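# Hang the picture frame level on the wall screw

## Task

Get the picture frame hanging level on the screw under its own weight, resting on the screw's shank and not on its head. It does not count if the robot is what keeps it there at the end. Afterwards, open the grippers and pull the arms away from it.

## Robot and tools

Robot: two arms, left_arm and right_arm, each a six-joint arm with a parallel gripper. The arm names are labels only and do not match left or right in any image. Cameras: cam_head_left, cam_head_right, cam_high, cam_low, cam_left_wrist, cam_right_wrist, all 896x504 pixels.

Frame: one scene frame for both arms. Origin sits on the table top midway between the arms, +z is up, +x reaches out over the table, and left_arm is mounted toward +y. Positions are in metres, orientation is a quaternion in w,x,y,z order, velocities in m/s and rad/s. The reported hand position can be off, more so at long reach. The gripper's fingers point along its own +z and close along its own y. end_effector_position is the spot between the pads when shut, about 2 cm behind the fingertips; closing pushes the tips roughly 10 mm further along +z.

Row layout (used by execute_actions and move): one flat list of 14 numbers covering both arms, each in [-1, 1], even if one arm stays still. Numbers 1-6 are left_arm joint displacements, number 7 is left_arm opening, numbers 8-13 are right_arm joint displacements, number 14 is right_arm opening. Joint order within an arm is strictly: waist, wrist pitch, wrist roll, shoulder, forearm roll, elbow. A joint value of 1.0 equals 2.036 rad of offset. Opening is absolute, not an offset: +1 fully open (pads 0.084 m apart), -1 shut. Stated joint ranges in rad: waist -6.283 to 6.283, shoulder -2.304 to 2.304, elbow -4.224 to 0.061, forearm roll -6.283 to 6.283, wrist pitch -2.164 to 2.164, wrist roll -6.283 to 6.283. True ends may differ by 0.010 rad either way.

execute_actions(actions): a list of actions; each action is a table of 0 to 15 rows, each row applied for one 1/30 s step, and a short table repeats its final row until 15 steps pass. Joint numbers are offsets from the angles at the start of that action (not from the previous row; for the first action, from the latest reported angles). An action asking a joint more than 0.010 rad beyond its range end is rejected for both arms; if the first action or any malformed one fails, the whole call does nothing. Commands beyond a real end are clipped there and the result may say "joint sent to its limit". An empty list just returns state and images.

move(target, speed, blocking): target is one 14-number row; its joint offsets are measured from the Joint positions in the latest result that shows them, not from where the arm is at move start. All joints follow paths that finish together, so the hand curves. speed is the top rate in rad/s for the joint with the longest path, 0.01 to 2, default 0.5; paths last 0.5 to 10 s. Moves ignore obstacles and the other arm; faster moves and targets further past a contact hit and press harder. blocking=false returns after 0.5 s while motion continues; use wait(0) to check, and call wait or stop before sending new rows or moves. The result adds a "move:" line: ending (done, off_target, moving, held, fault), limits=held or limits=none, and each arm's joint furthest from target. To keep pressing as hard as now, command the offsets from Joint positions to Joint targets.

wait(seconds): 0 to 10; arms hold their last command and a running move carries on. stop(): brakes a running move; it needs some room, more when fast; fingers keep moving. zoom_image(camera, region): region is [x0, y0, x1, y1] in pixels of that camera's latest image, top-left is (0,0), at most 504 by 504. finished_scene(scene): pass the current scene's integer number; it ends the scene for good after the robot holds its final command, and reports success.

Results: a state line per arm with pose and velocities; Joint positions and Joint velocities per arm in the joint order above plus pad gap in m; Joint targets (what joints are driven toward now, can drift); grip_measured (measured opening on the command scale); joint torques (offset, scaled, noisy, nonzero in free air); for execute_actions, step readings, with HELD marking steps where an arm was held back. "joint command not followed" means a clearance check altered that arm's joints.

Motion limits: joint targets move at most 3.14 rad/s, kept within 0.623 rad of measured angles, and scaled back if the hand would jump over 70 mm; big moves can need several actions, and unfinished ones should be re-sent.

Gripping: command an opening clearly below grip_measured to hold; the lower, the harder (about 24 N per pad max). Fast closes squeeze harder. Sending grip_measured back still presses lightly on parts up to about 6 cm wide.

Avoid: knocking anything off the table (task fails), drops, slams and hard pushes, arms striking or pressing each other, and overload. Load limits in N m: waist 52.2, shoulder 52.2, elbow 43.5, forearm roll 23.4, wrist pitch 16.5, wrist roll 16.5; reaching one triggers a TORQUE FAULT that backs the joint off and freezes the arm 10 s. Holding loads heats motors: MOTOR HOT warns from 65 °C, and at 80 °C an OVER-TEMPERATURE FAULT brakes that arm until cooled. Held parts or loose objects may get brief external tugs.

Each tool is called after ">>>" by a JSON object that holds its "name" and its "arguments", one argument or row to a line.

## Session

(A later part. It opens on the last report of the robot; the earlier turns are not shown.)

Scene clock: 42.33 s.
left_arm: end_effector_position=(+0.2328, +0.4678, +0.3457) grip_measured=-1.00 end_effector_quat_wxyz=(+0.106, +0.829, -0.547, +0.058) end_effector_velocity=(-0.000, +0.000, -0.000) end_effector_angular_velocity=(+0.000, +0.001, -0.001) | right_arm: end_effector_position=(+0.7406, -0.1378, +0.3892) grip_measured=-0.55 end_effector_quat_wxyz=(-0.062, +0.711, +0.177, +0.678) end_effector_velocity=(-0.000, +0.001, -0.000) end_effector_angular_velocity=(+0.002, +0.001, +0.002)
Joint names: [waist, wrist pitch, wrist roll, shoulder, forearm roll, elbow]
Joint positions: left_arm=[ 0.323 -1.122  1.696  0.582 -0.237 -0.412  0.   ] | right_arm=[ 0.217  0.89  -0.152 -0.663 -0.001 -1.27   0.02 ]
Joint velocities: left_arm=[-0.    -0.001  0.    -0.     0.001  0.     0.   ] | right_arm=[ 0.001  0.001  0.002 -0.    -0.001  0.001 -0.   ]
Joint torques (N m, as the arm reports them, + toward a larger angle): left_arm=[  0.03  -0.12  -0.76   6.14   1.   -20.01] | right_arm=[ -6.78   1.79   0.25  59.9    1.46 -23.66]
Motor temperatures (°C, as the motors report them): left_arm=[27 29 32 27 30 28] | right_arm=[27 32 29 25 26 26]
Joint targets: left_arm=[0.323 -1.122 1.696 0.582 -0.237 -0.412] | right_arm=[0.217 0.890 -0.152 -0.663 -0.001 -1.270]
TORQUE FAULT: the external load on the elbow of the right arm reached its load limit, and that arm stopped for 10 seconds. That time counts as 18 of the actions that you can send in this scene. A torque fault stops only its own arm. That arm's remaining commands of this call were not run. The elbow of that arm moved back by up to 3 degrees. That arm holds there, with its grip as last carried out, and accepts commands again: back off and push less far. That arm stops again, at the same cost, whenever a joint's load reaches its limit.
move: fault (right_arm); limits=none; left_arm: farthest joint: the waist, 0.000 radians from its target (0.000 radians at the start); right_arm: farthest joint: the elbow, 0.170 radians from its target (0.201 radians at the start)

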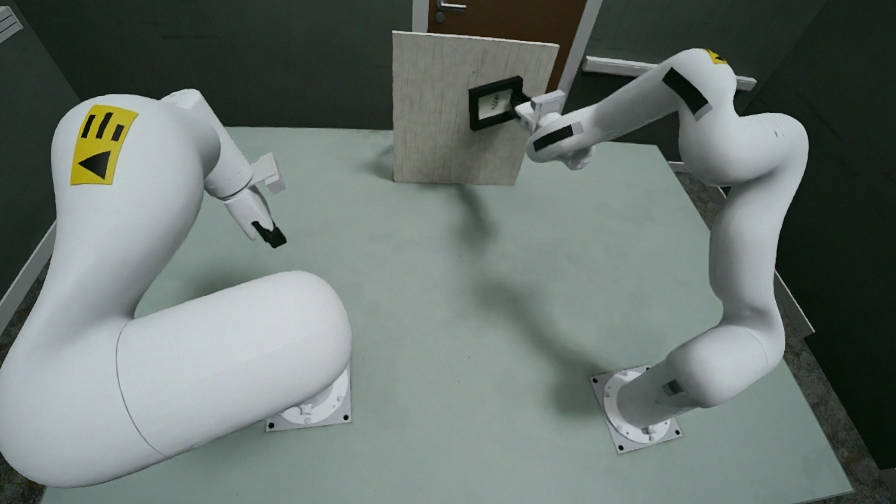

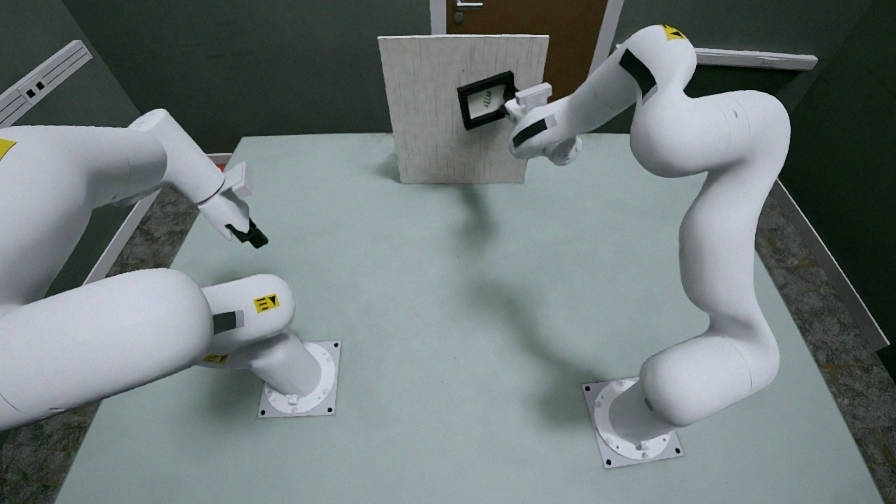

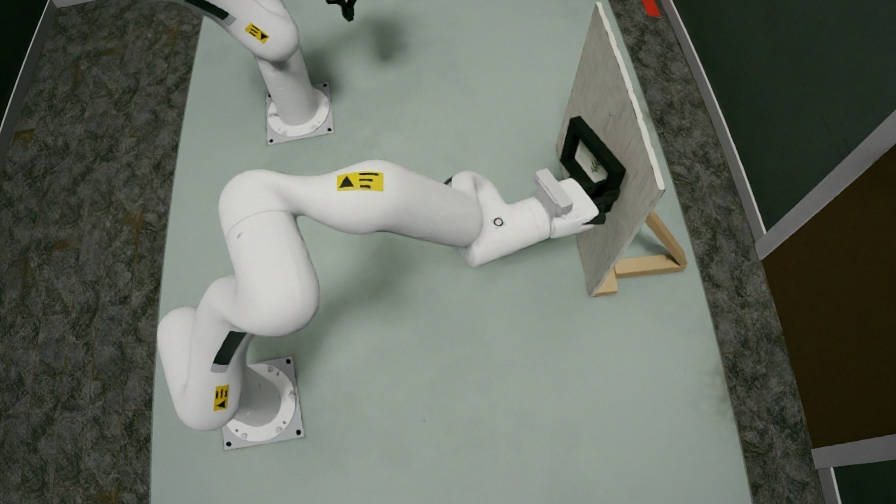

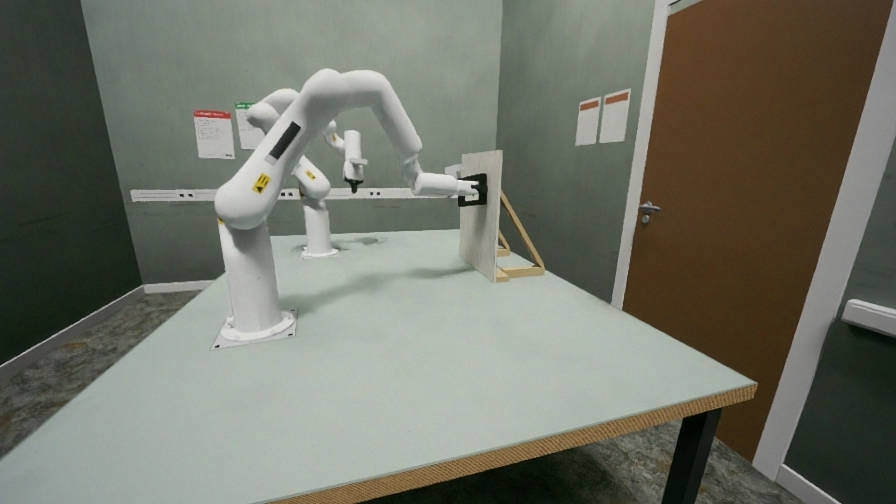

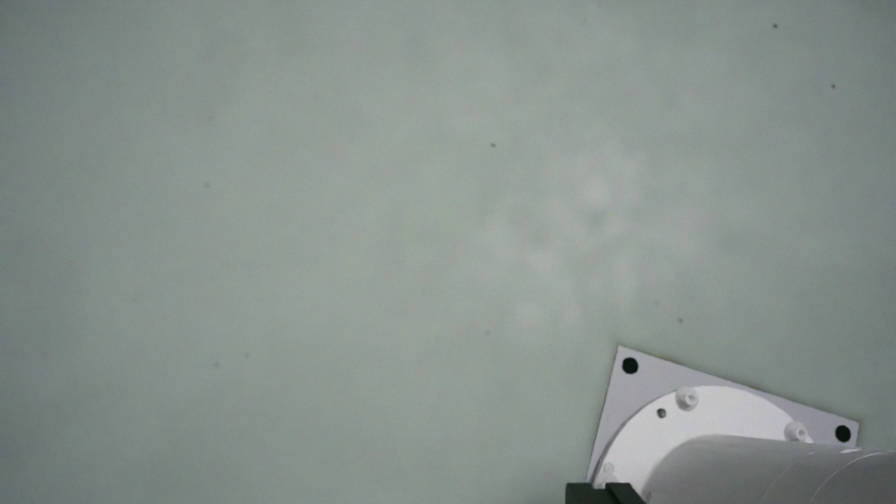

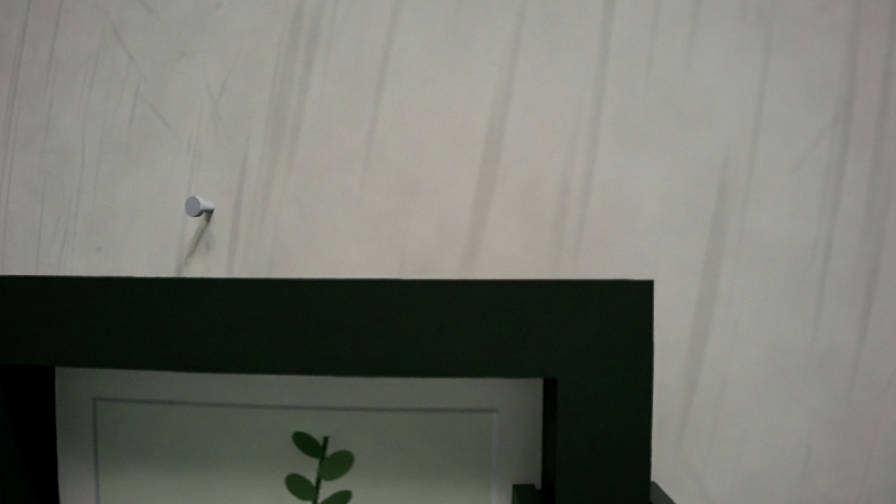

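>>> {"name": "move", "arguments": {
  "target": [0,0,0,0,0,0,-1,0.033,0,0,0.02,0,0,-1],
  "speed": 0.1
}}

Scene clock: 43.60 s.
left_arm: end_effector_position=(+0.2328, +0.4678, +0.3457) grip_measured=-1.00 end_effector_quat_wxyz=(+0.106, +0.829, -0.547, +0.058) end_effector_velocity=(-0.000, -0.000, -0.000) end_effector_angular_velocity=(+0.000, +0.000, -0.001) | right_arm: end_effector_position=(+0.7185, -0.0854, +0.4235) grip_measured=-0.55 end_effector_quat_wxyz=(-0.087, +0.691, +0.197, +0.690) end_effector_velocity=(-0.001, +0.002, +0.000) end_effector_angular_velocity=(+0.000, -0.000, +0.003)
Joint names: [waist, wrist pitch, wrist roll, shoulder, forearm roll, elbow]
Joint positions: left_arm=[ 0.323 -1.122  1.696  0.582 -0.237 -0.412  0.   ] | right_arm=[ 0.284  0.89  -0.152 -0.622 -0.001 -1.27   0.02 ]
Joint velocities: left_arm=[-0.  0.  0. -0.  0.  0.  0.] | right_arm=[ 0.003 -0.     0.    -0.001 -0.    -0.001 -0.   ]
Joint torques (N m, as the arm reports them, + toward a larger angle): left_arm=[  0.17  -0.26  -0.89   4.82   0.9  -19.72] | right_arm=[ -5.67   1.84   0.32  59.5    1.41 -24.19]
Motor temperatures (°C, as the motors report them): left_arm=[27 29 32 27 30 28] | right_arm=[27 32 29 25 26 26]
Joint targets: left_arm=[0.323 -1.122 1.696 0.582 -0.237 -0.412] | right_arm=[0.284 0.890 -0.152 -0.622 -0.001 -1.270]
move: done; limits=none; left_arm: farthest joint: the waist, 0.000 radians from its target (0.000 radians at the start); right_arm: farthest joint: the waist, 0.000 radians from its target (0.067 radians at the start)

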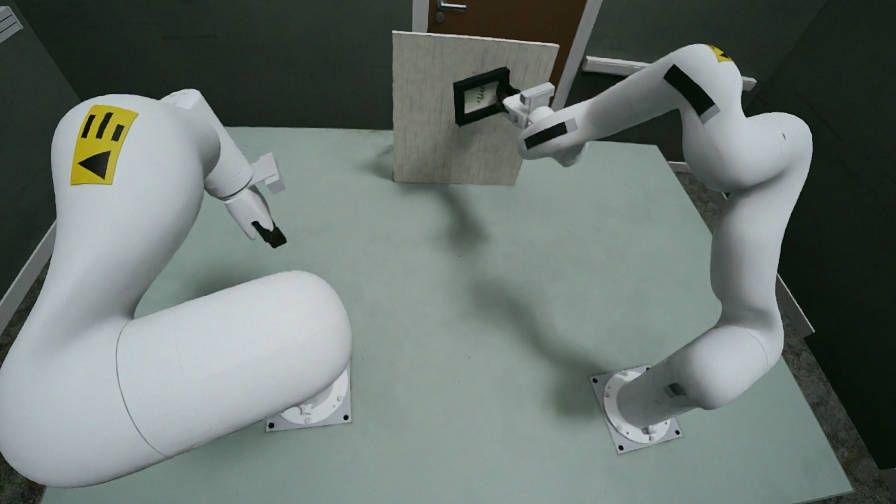

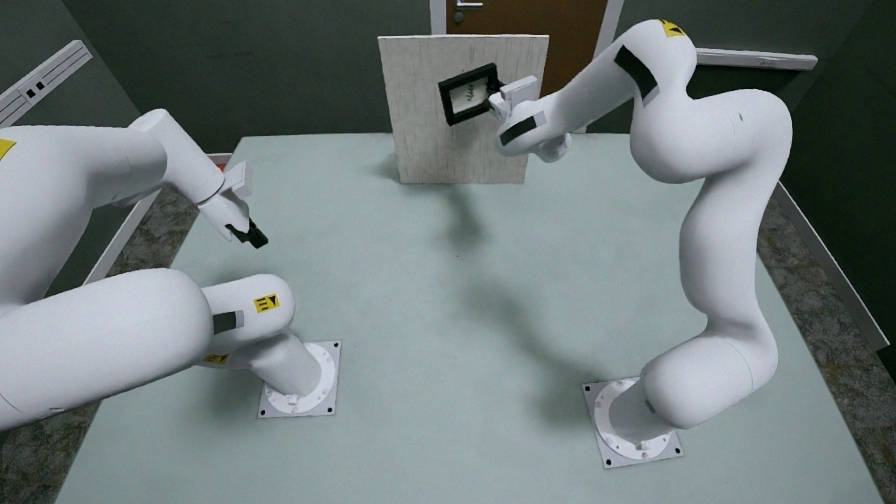

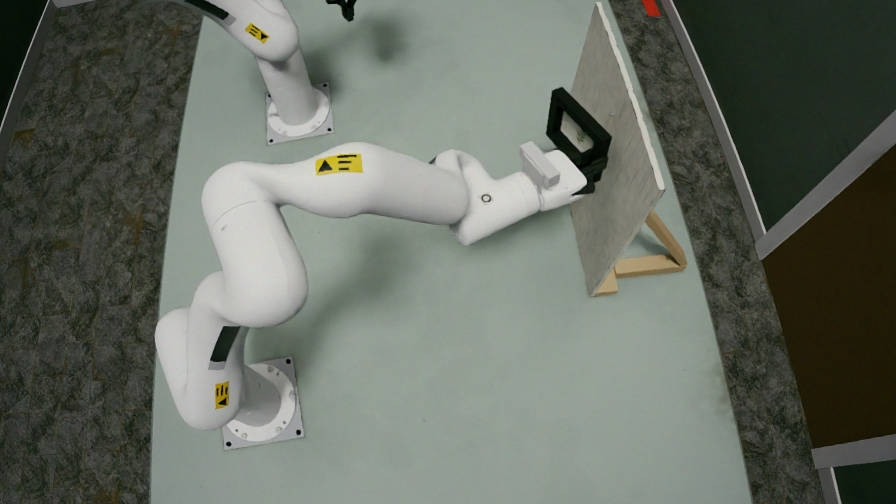

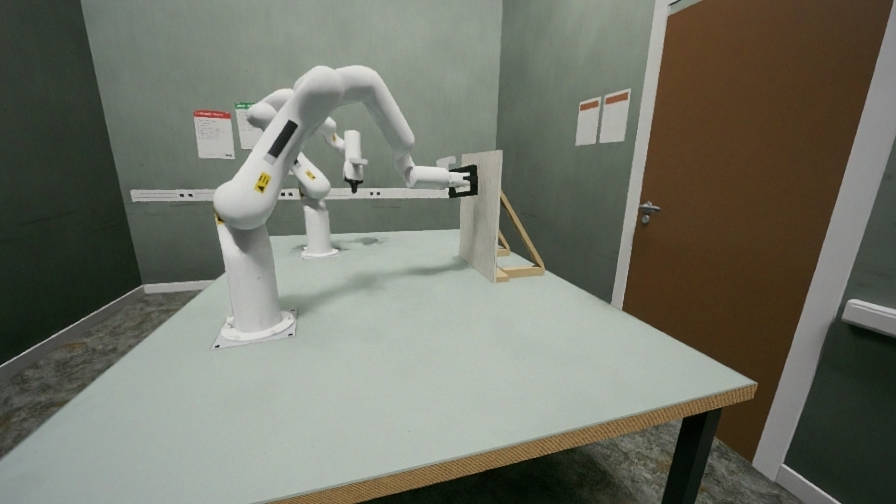

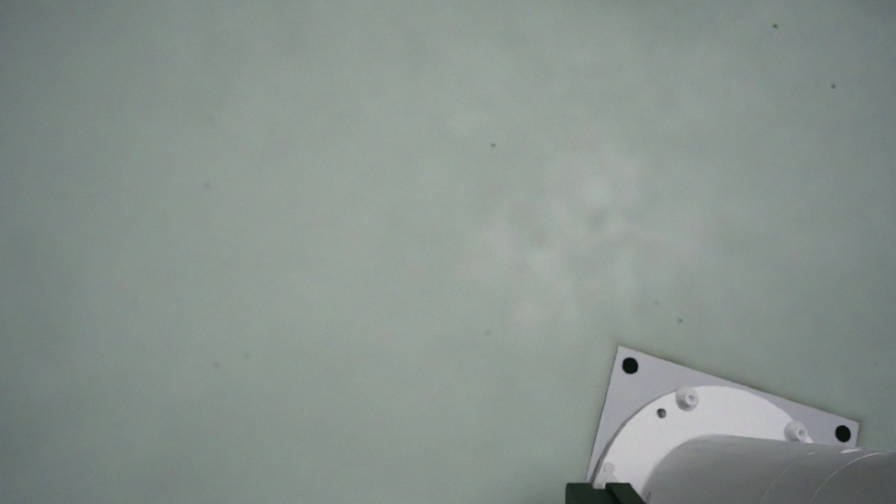

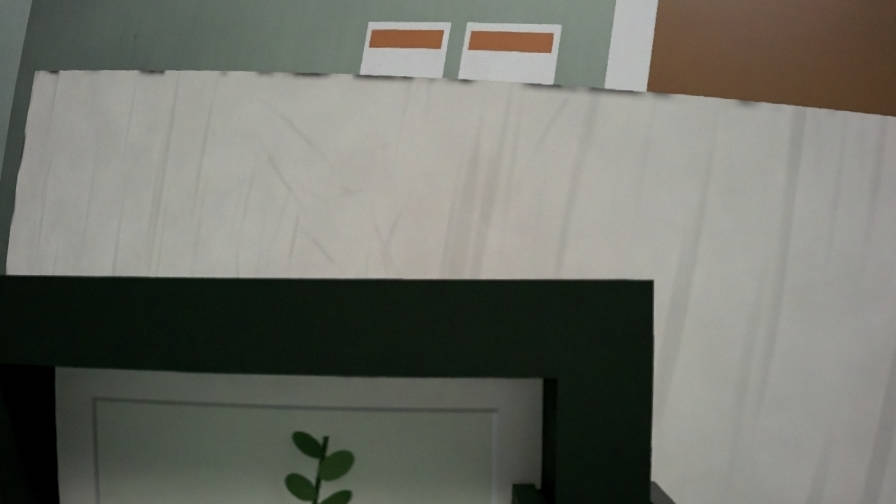

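Now extend to the lifted pose.

>>> {"name": "move", "arguments": {
  "target": [0,0,0,0,0,0,-1,0,-0.006,0,-0.04,0,-0.061,-1],
  "speed": 0.08
}}

Scene clock: 45.63 s.
left_arm: end_effector_position=(+0.2328, +0.4678, +0.3457) grip_measured=-1.00 end_effector_quat_wxyz=(+0.106, +0.829, -0.547, +0.058) end_effector_velocity=(+0.000, -0.000, +0.000) end_effector_angular_velocity=(+0.000, -0.001, -0.001) | right_arm: end_effector_position=(+0.7508, -0.0713, +0.4274) grip_measured=-0.55 end_effector_quat_wxyz=(-0.088, +0.681, +0.194, +0.700) end_effector_velocity=(+0.001, -0.001, -0.000) end_effector_angular_velocity=(+0.000, +0.002, -0.001)
Joint names: [waist, wrist pitch, wrist roll, shoulder, forearm roll, elbow]
Joint positions: left_arm=[ 0.323 -1.122  1.696  0.582 -0.237 -0.412  0.   ] | right_arm=[ 0.284  0.877 -0.152 -0.703 -0.001 -1.393  0.02 ]
Joint velocities: left_arm=[-0.    -0.     0.     0.001  0.    -0.     0.   ] | right_arm=[-0.001 -0.002  0.    -0.002  0.    -0.003 -0.   ]
Joint torques (N m, as the arm reports them, + toward a larger angle): left_arm=[  0.58  -0.2   -0.85   5.42   0.93 -19.48] | right_arm=[ -9.95   2.02   0.19  61.05   2.4  -28.89]
Motor temperatures (°C, as the motors report them): left_arm=[27 29 32 27 30 28] | right_arm=[27 32 29 25 26 26]
Joint targets: left_arm=[0.323 -1.122 1.696 0.582 -0.237 -0.412] | right_arm=[0.284 0.878 -0.152 -0.704 -0.001 -1.394]
move: done; limits=none; left_arm: farthest joint: the waist, 0.000 radians from its target (0.000 radians at the start); right_arm: farthest joint: the elbow, 0.001 radians from its target (0.124 radians at the start)

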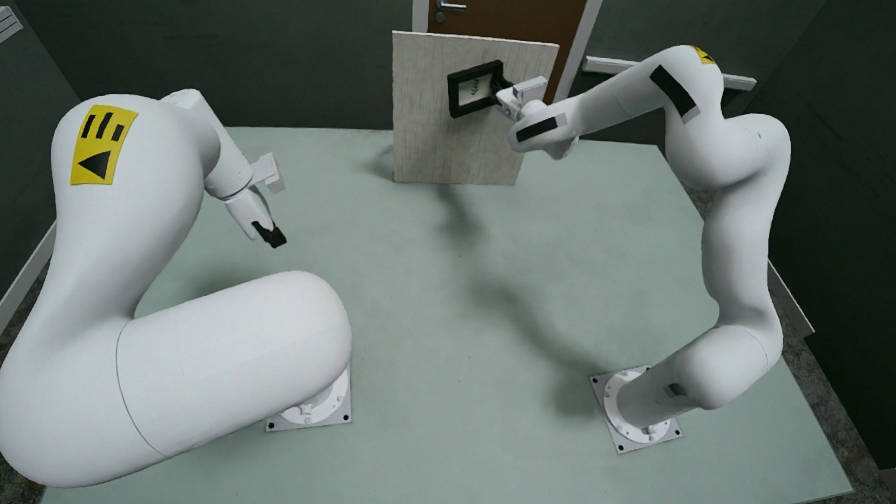

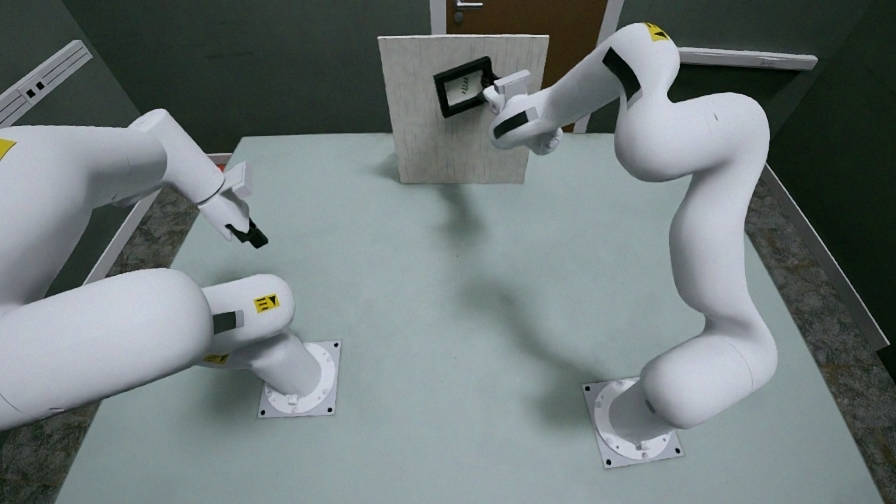

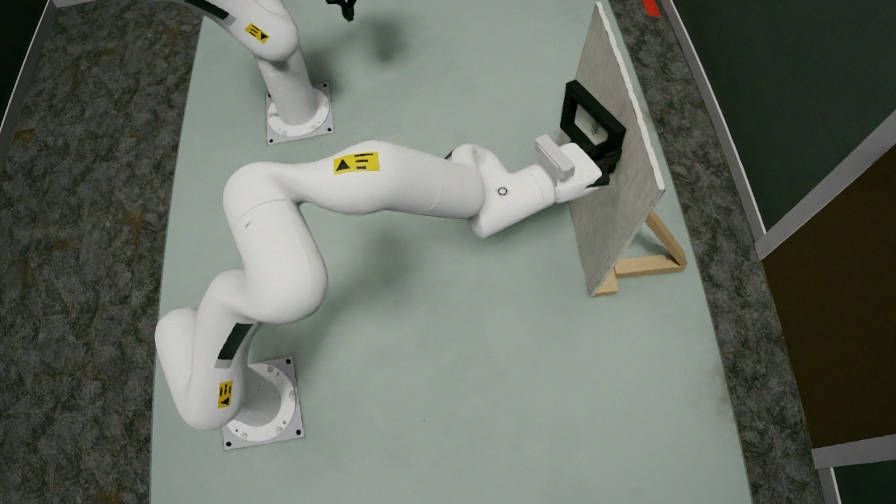

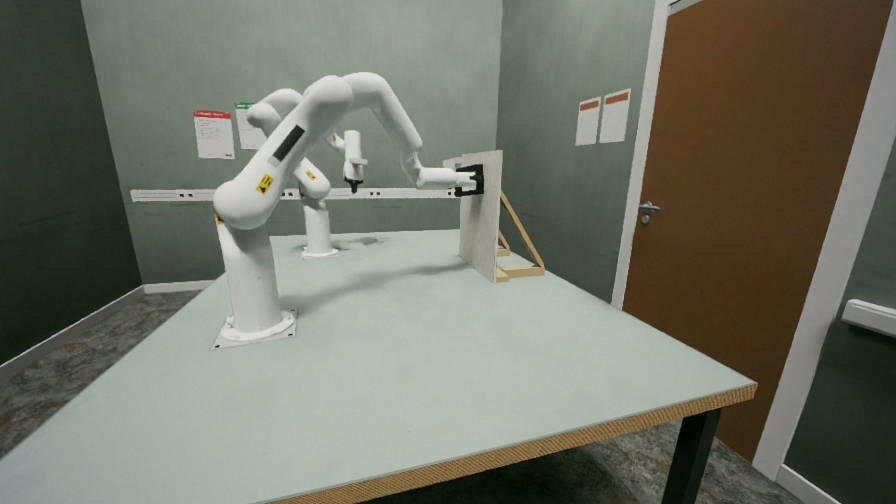

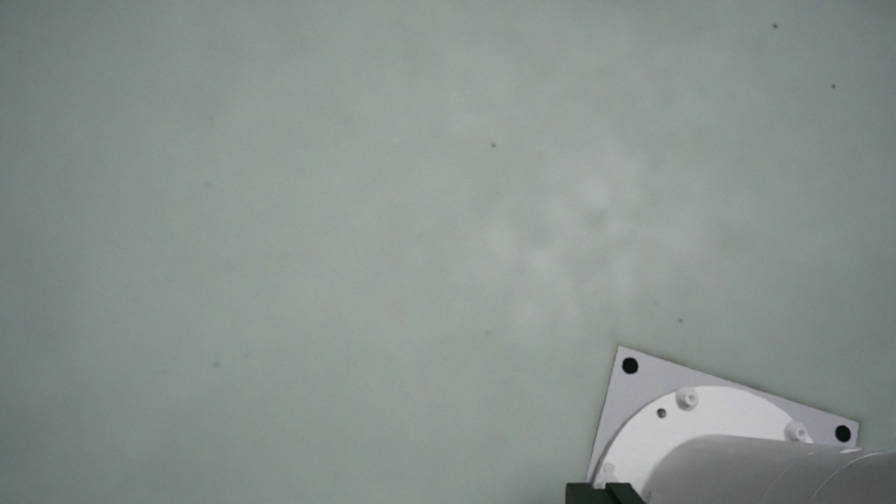

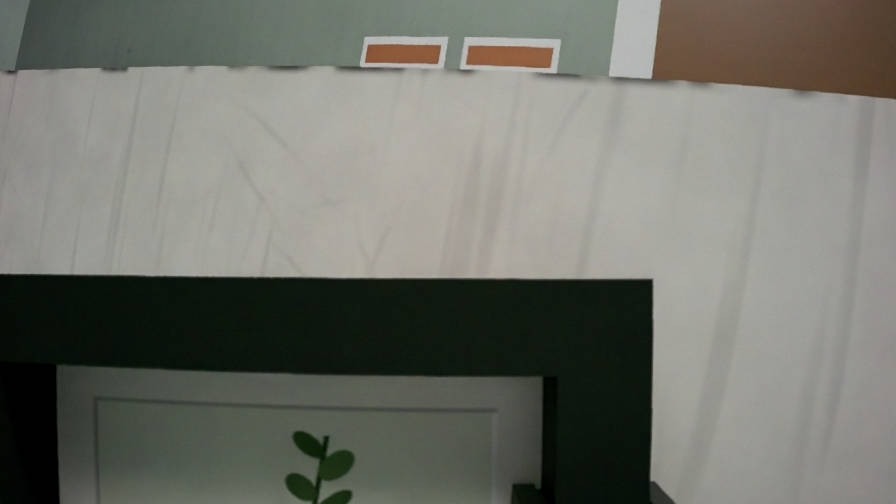

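>>> {"name": "move", "arguments": {
  "target": [0,0,0,0,0,0,-1,0,0.01,0,0.036,0.09,0.047,-1],
  "speed": 0.1
}}

Scene clock: 48.20 s.
left_arm: end_effector_position=(+0.2328, +0.4678, +0.3457) grip_measured=-1.00 end_effector_quat_wxyz=(+0.106, +0.829, -0.547, +0.058) end_effector_velocity=(+0.000, -0.000, -0.000) end_effector_angular_velocity=(-0.000, -0.000, +0.001) | right_arm: end_effector_position=(+0.7366, -0.1152, +0.4340) grip_measured=-0.55 end_effector_quat_wxyz=(-0.077, +0.704, +0.106, +0.698) end_effector_velocity=(-0.000, +0.000, -0.000) end_effector_angular_velocity=(-0.001, -0.001, -0.000)
Joint names: [waist, wrist pitch, wrist roll, shoulder, forearm roll, elbow]
Joint positions: left_arm=[ 0.323 -1.122  1.696  0.582 -0.237 -0.412  0.   ] | right_arm=[ 0.284  0.898 -0.152 -0.63   0.182 -1.298  0.02 ]
Joint velocities: left_arm=[ 0.     0.    -0.     0.    -0.001  0.     0.   ] | right_arm=[ 0.     0.002 -0.001 -0.     0.     0.001  0.   ]
Joint torques (N m, as the arm reports them, + toward a larger angle): left_arm=[  0.9   -0.18  -0.86   5.85   1.03 -20.06] | right_arm=[ -6.13   1.79   0.3   59.86   1.42 -24.73]
Motor temperatures (°C, as the motors report them): left_arm=[27 29 32 27 30 28] | right_arm=[27 32 29 25 26 26]
Joint targets: left_arm=[0.323 -1.122 1.696 0.582 -0.237 -0.412] | right_arm=[0.284 0.898 -0.152 -0.630 0.182 -1.297]
move: done; limits=none; left_arm: farthest joint: the waist, 0.000 radians from its target (0.000 radians at the start); right_arm: farthest joint: the waist, 0.000 radians from its target (0.000 radians at the start)

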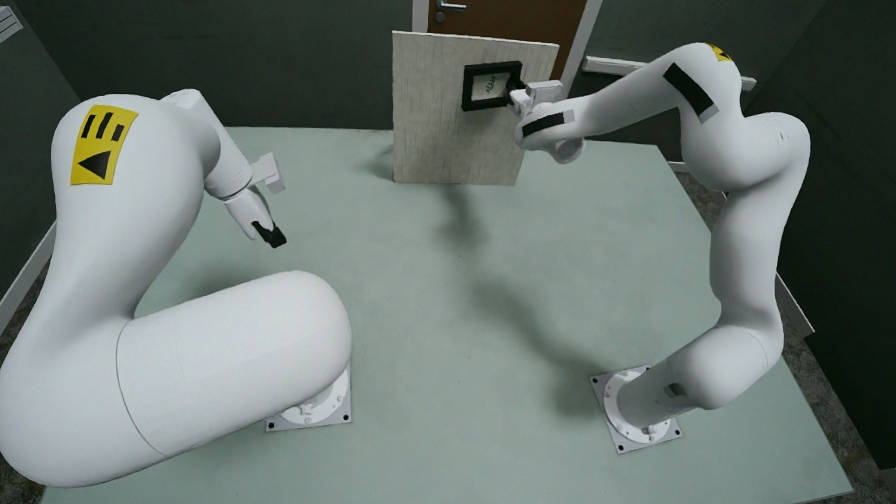

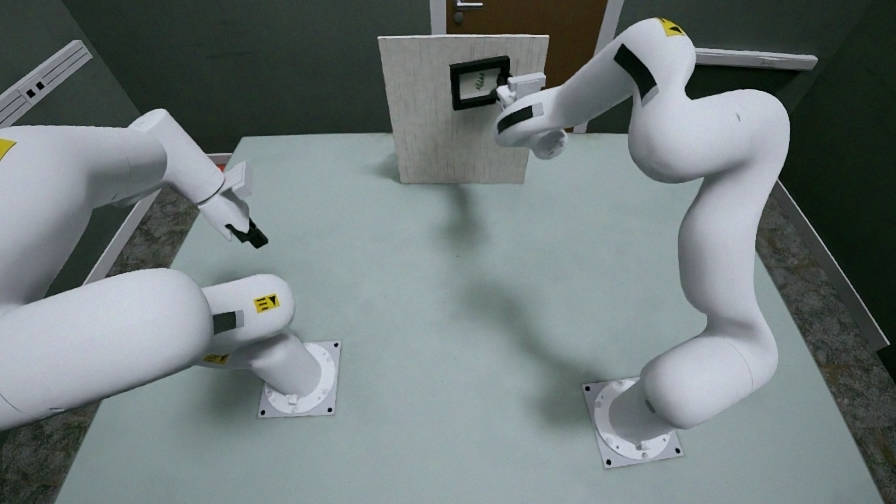

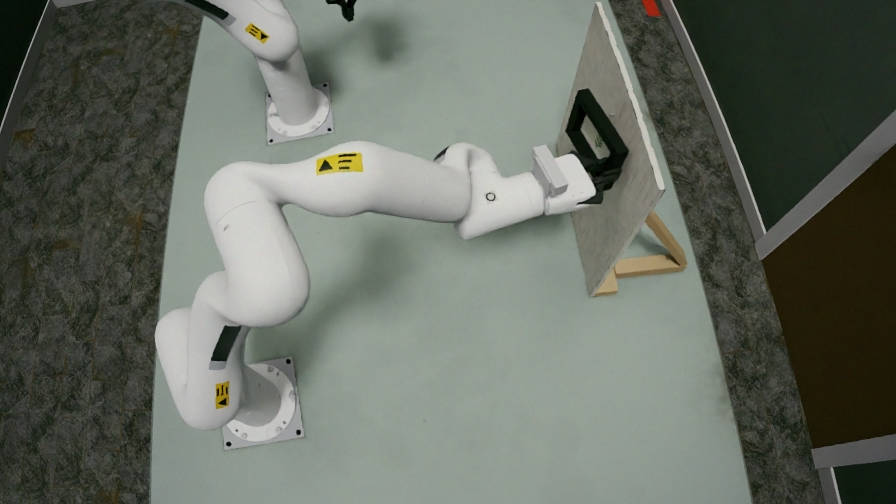

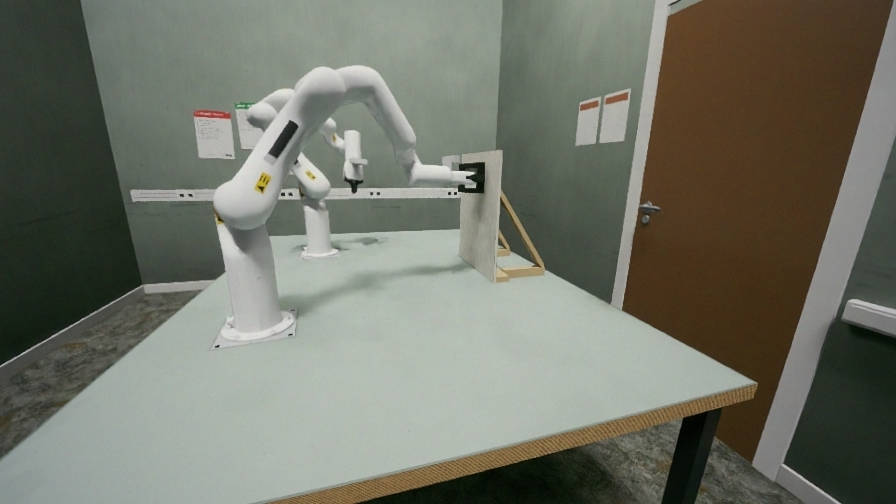

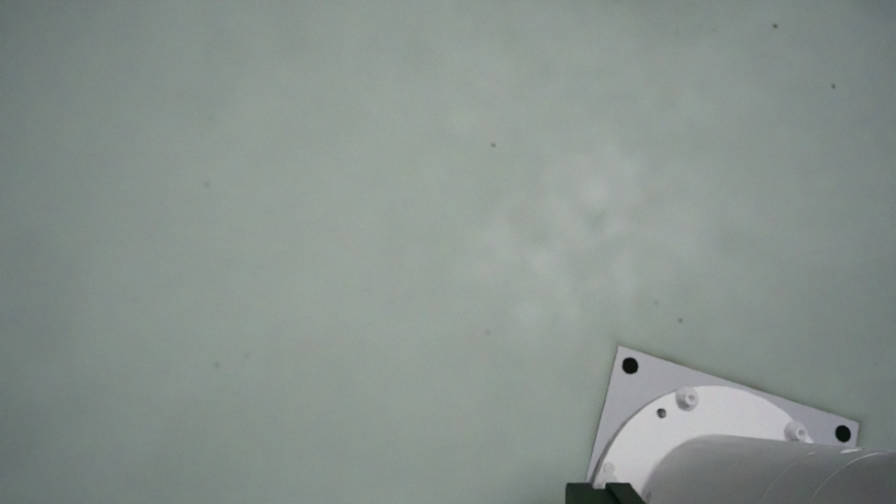

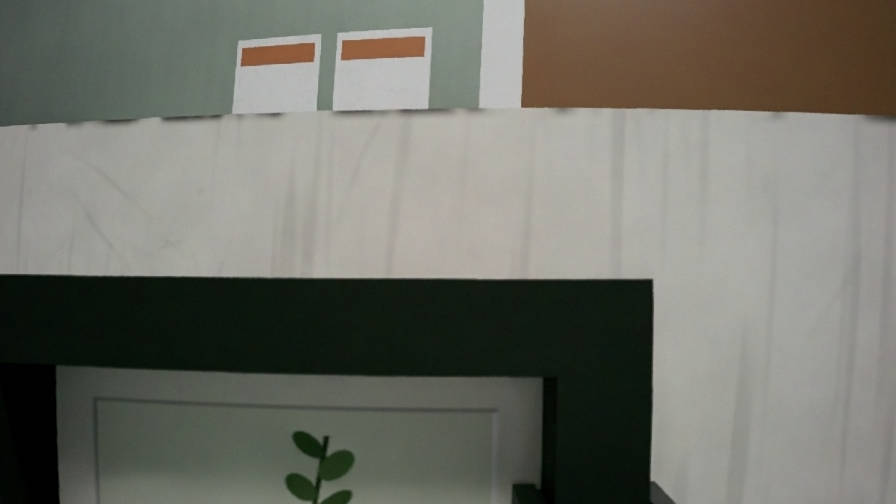

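>>> {"name": "move", "arguments": {
  "target": [0,0,0,0,0,0,-1, 0.022,0,0,0,0.09,0,-1],
  "speed": 0.15
}}

Scene clock: 50.90 s.
left_arm: end_effector_position=(+0.2328, +0.4678, +0.3457) grip_measured=-1.00 end_effector_quat_wxyz=(+0.106, +0.829, -0.547, +0.058) end_effector_velocity=(-0.000, +0.000, -0.000) end_effector_angular_velocity=(+0.000, +0.000, -0.001) | right_arm: end_effector_position=(+0.7302, -0.1133, +0.4281) grip_measured=-0.55 end_effector_quat_wxyz=(-0.081, +0.719, +0.033, +0.689) end_effector_velocity=(-0.000, +0.000, -0.000) end_effector_angular_velocity=(+0.000, +0.001, +0.001)
Joint names: [waist, wrist pitch, wrist roll, shoulder, forearm roll, elbow]
Joint positions: left_arm=[ 0.323 -1.122  1.696  0.582 -0.237 -0.412  0.   ] | right_arm=[ 0.329  0.898 -0.152 -0.63   0.365 -1.297  0.02 ]
Joint velocities: left_arm=[ 0.    -0.     0.001  0.     0.     0.     0.   ] | right_arm=[ 0.    -0.     0.001  0.    -0.001  0.001  0.   ]
Joint torques (N m, as the arm reports them, + toward a larger angle): left_arm=[  0.2   -0.09  -0.79   4.85   1.2  -19.62] | right_arm=[ -5.84   1.67   0.28  59.73   1.14 -24.89]
Motor temperatures (°C, as the motors report them): left_arm=[27 29 32 27 30 28] | right_arm=[27 32 29 25 26 26]
Joint targets: left_arm=[0.323 -1.122 1.696 0.582 -0.237 -0.412] | right_arm=[0.329 0.898 -0.152 -0.630 0.365 -1.298]
move: done; limits=none; left_arm: farthest joint: the waist, 0.000 radians from its target (0.000 radians at the start); right_arm: farthest joint: the elbow, 0.001 radians from its target (0.001 radians at the start)

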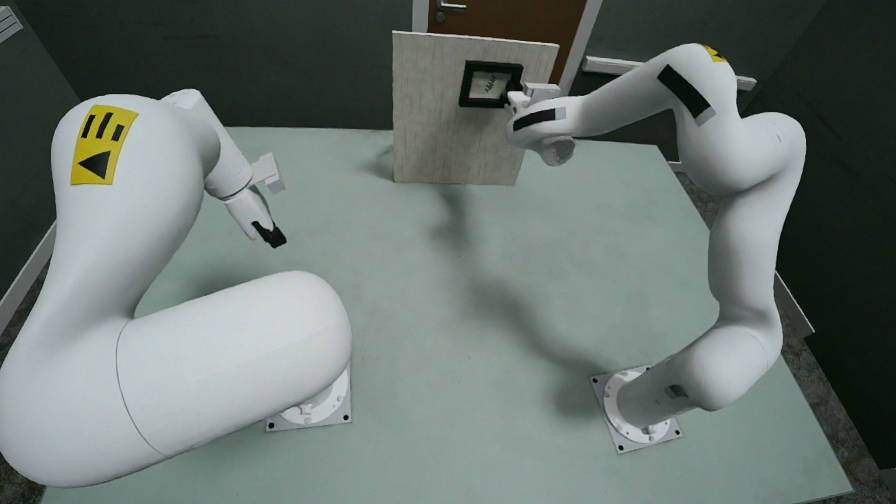

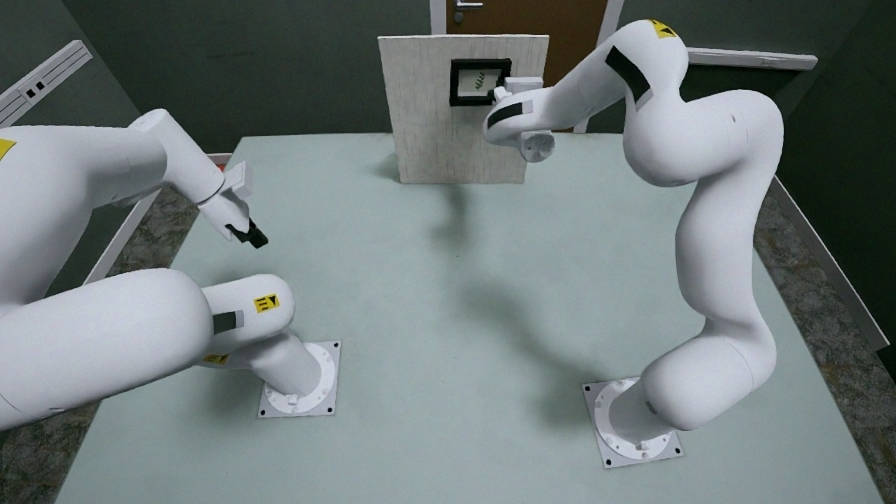

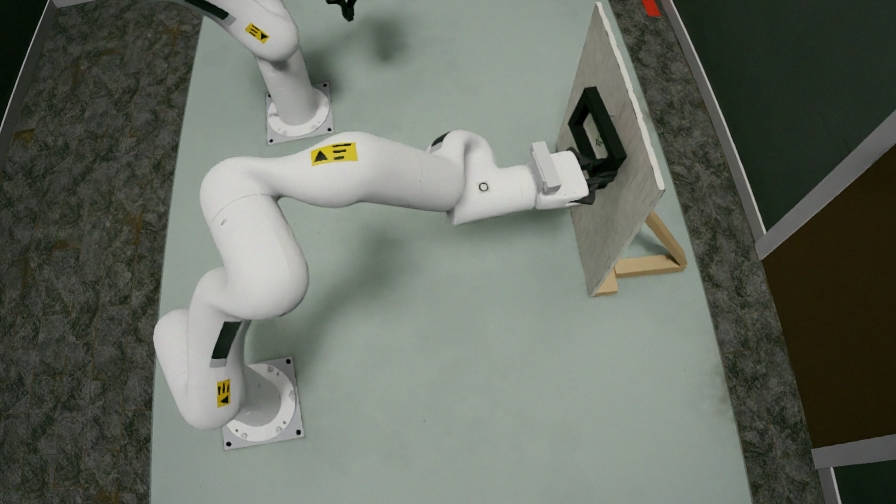

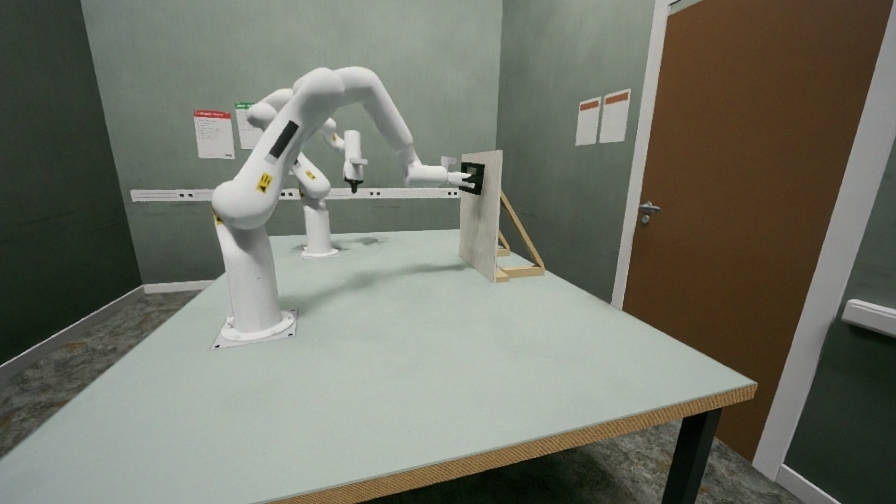

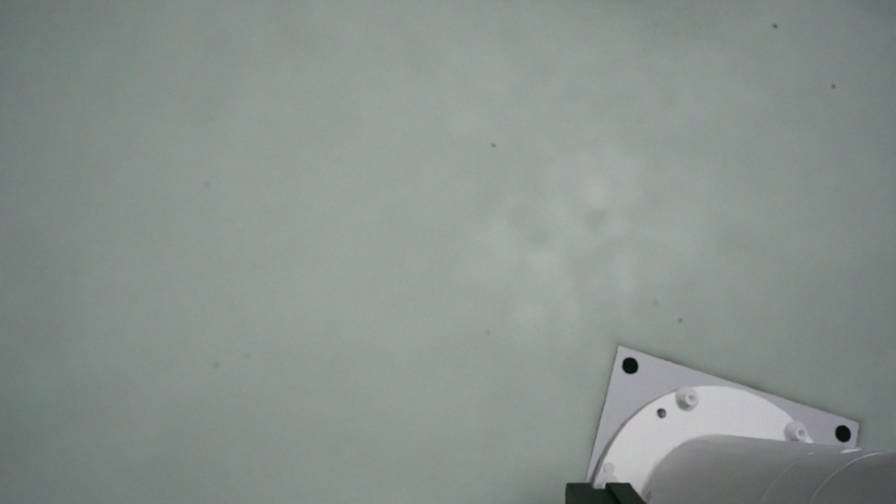

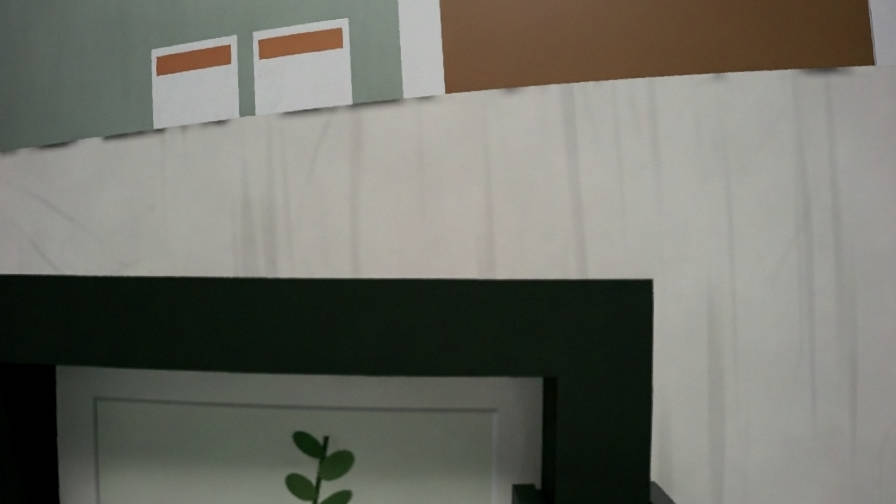

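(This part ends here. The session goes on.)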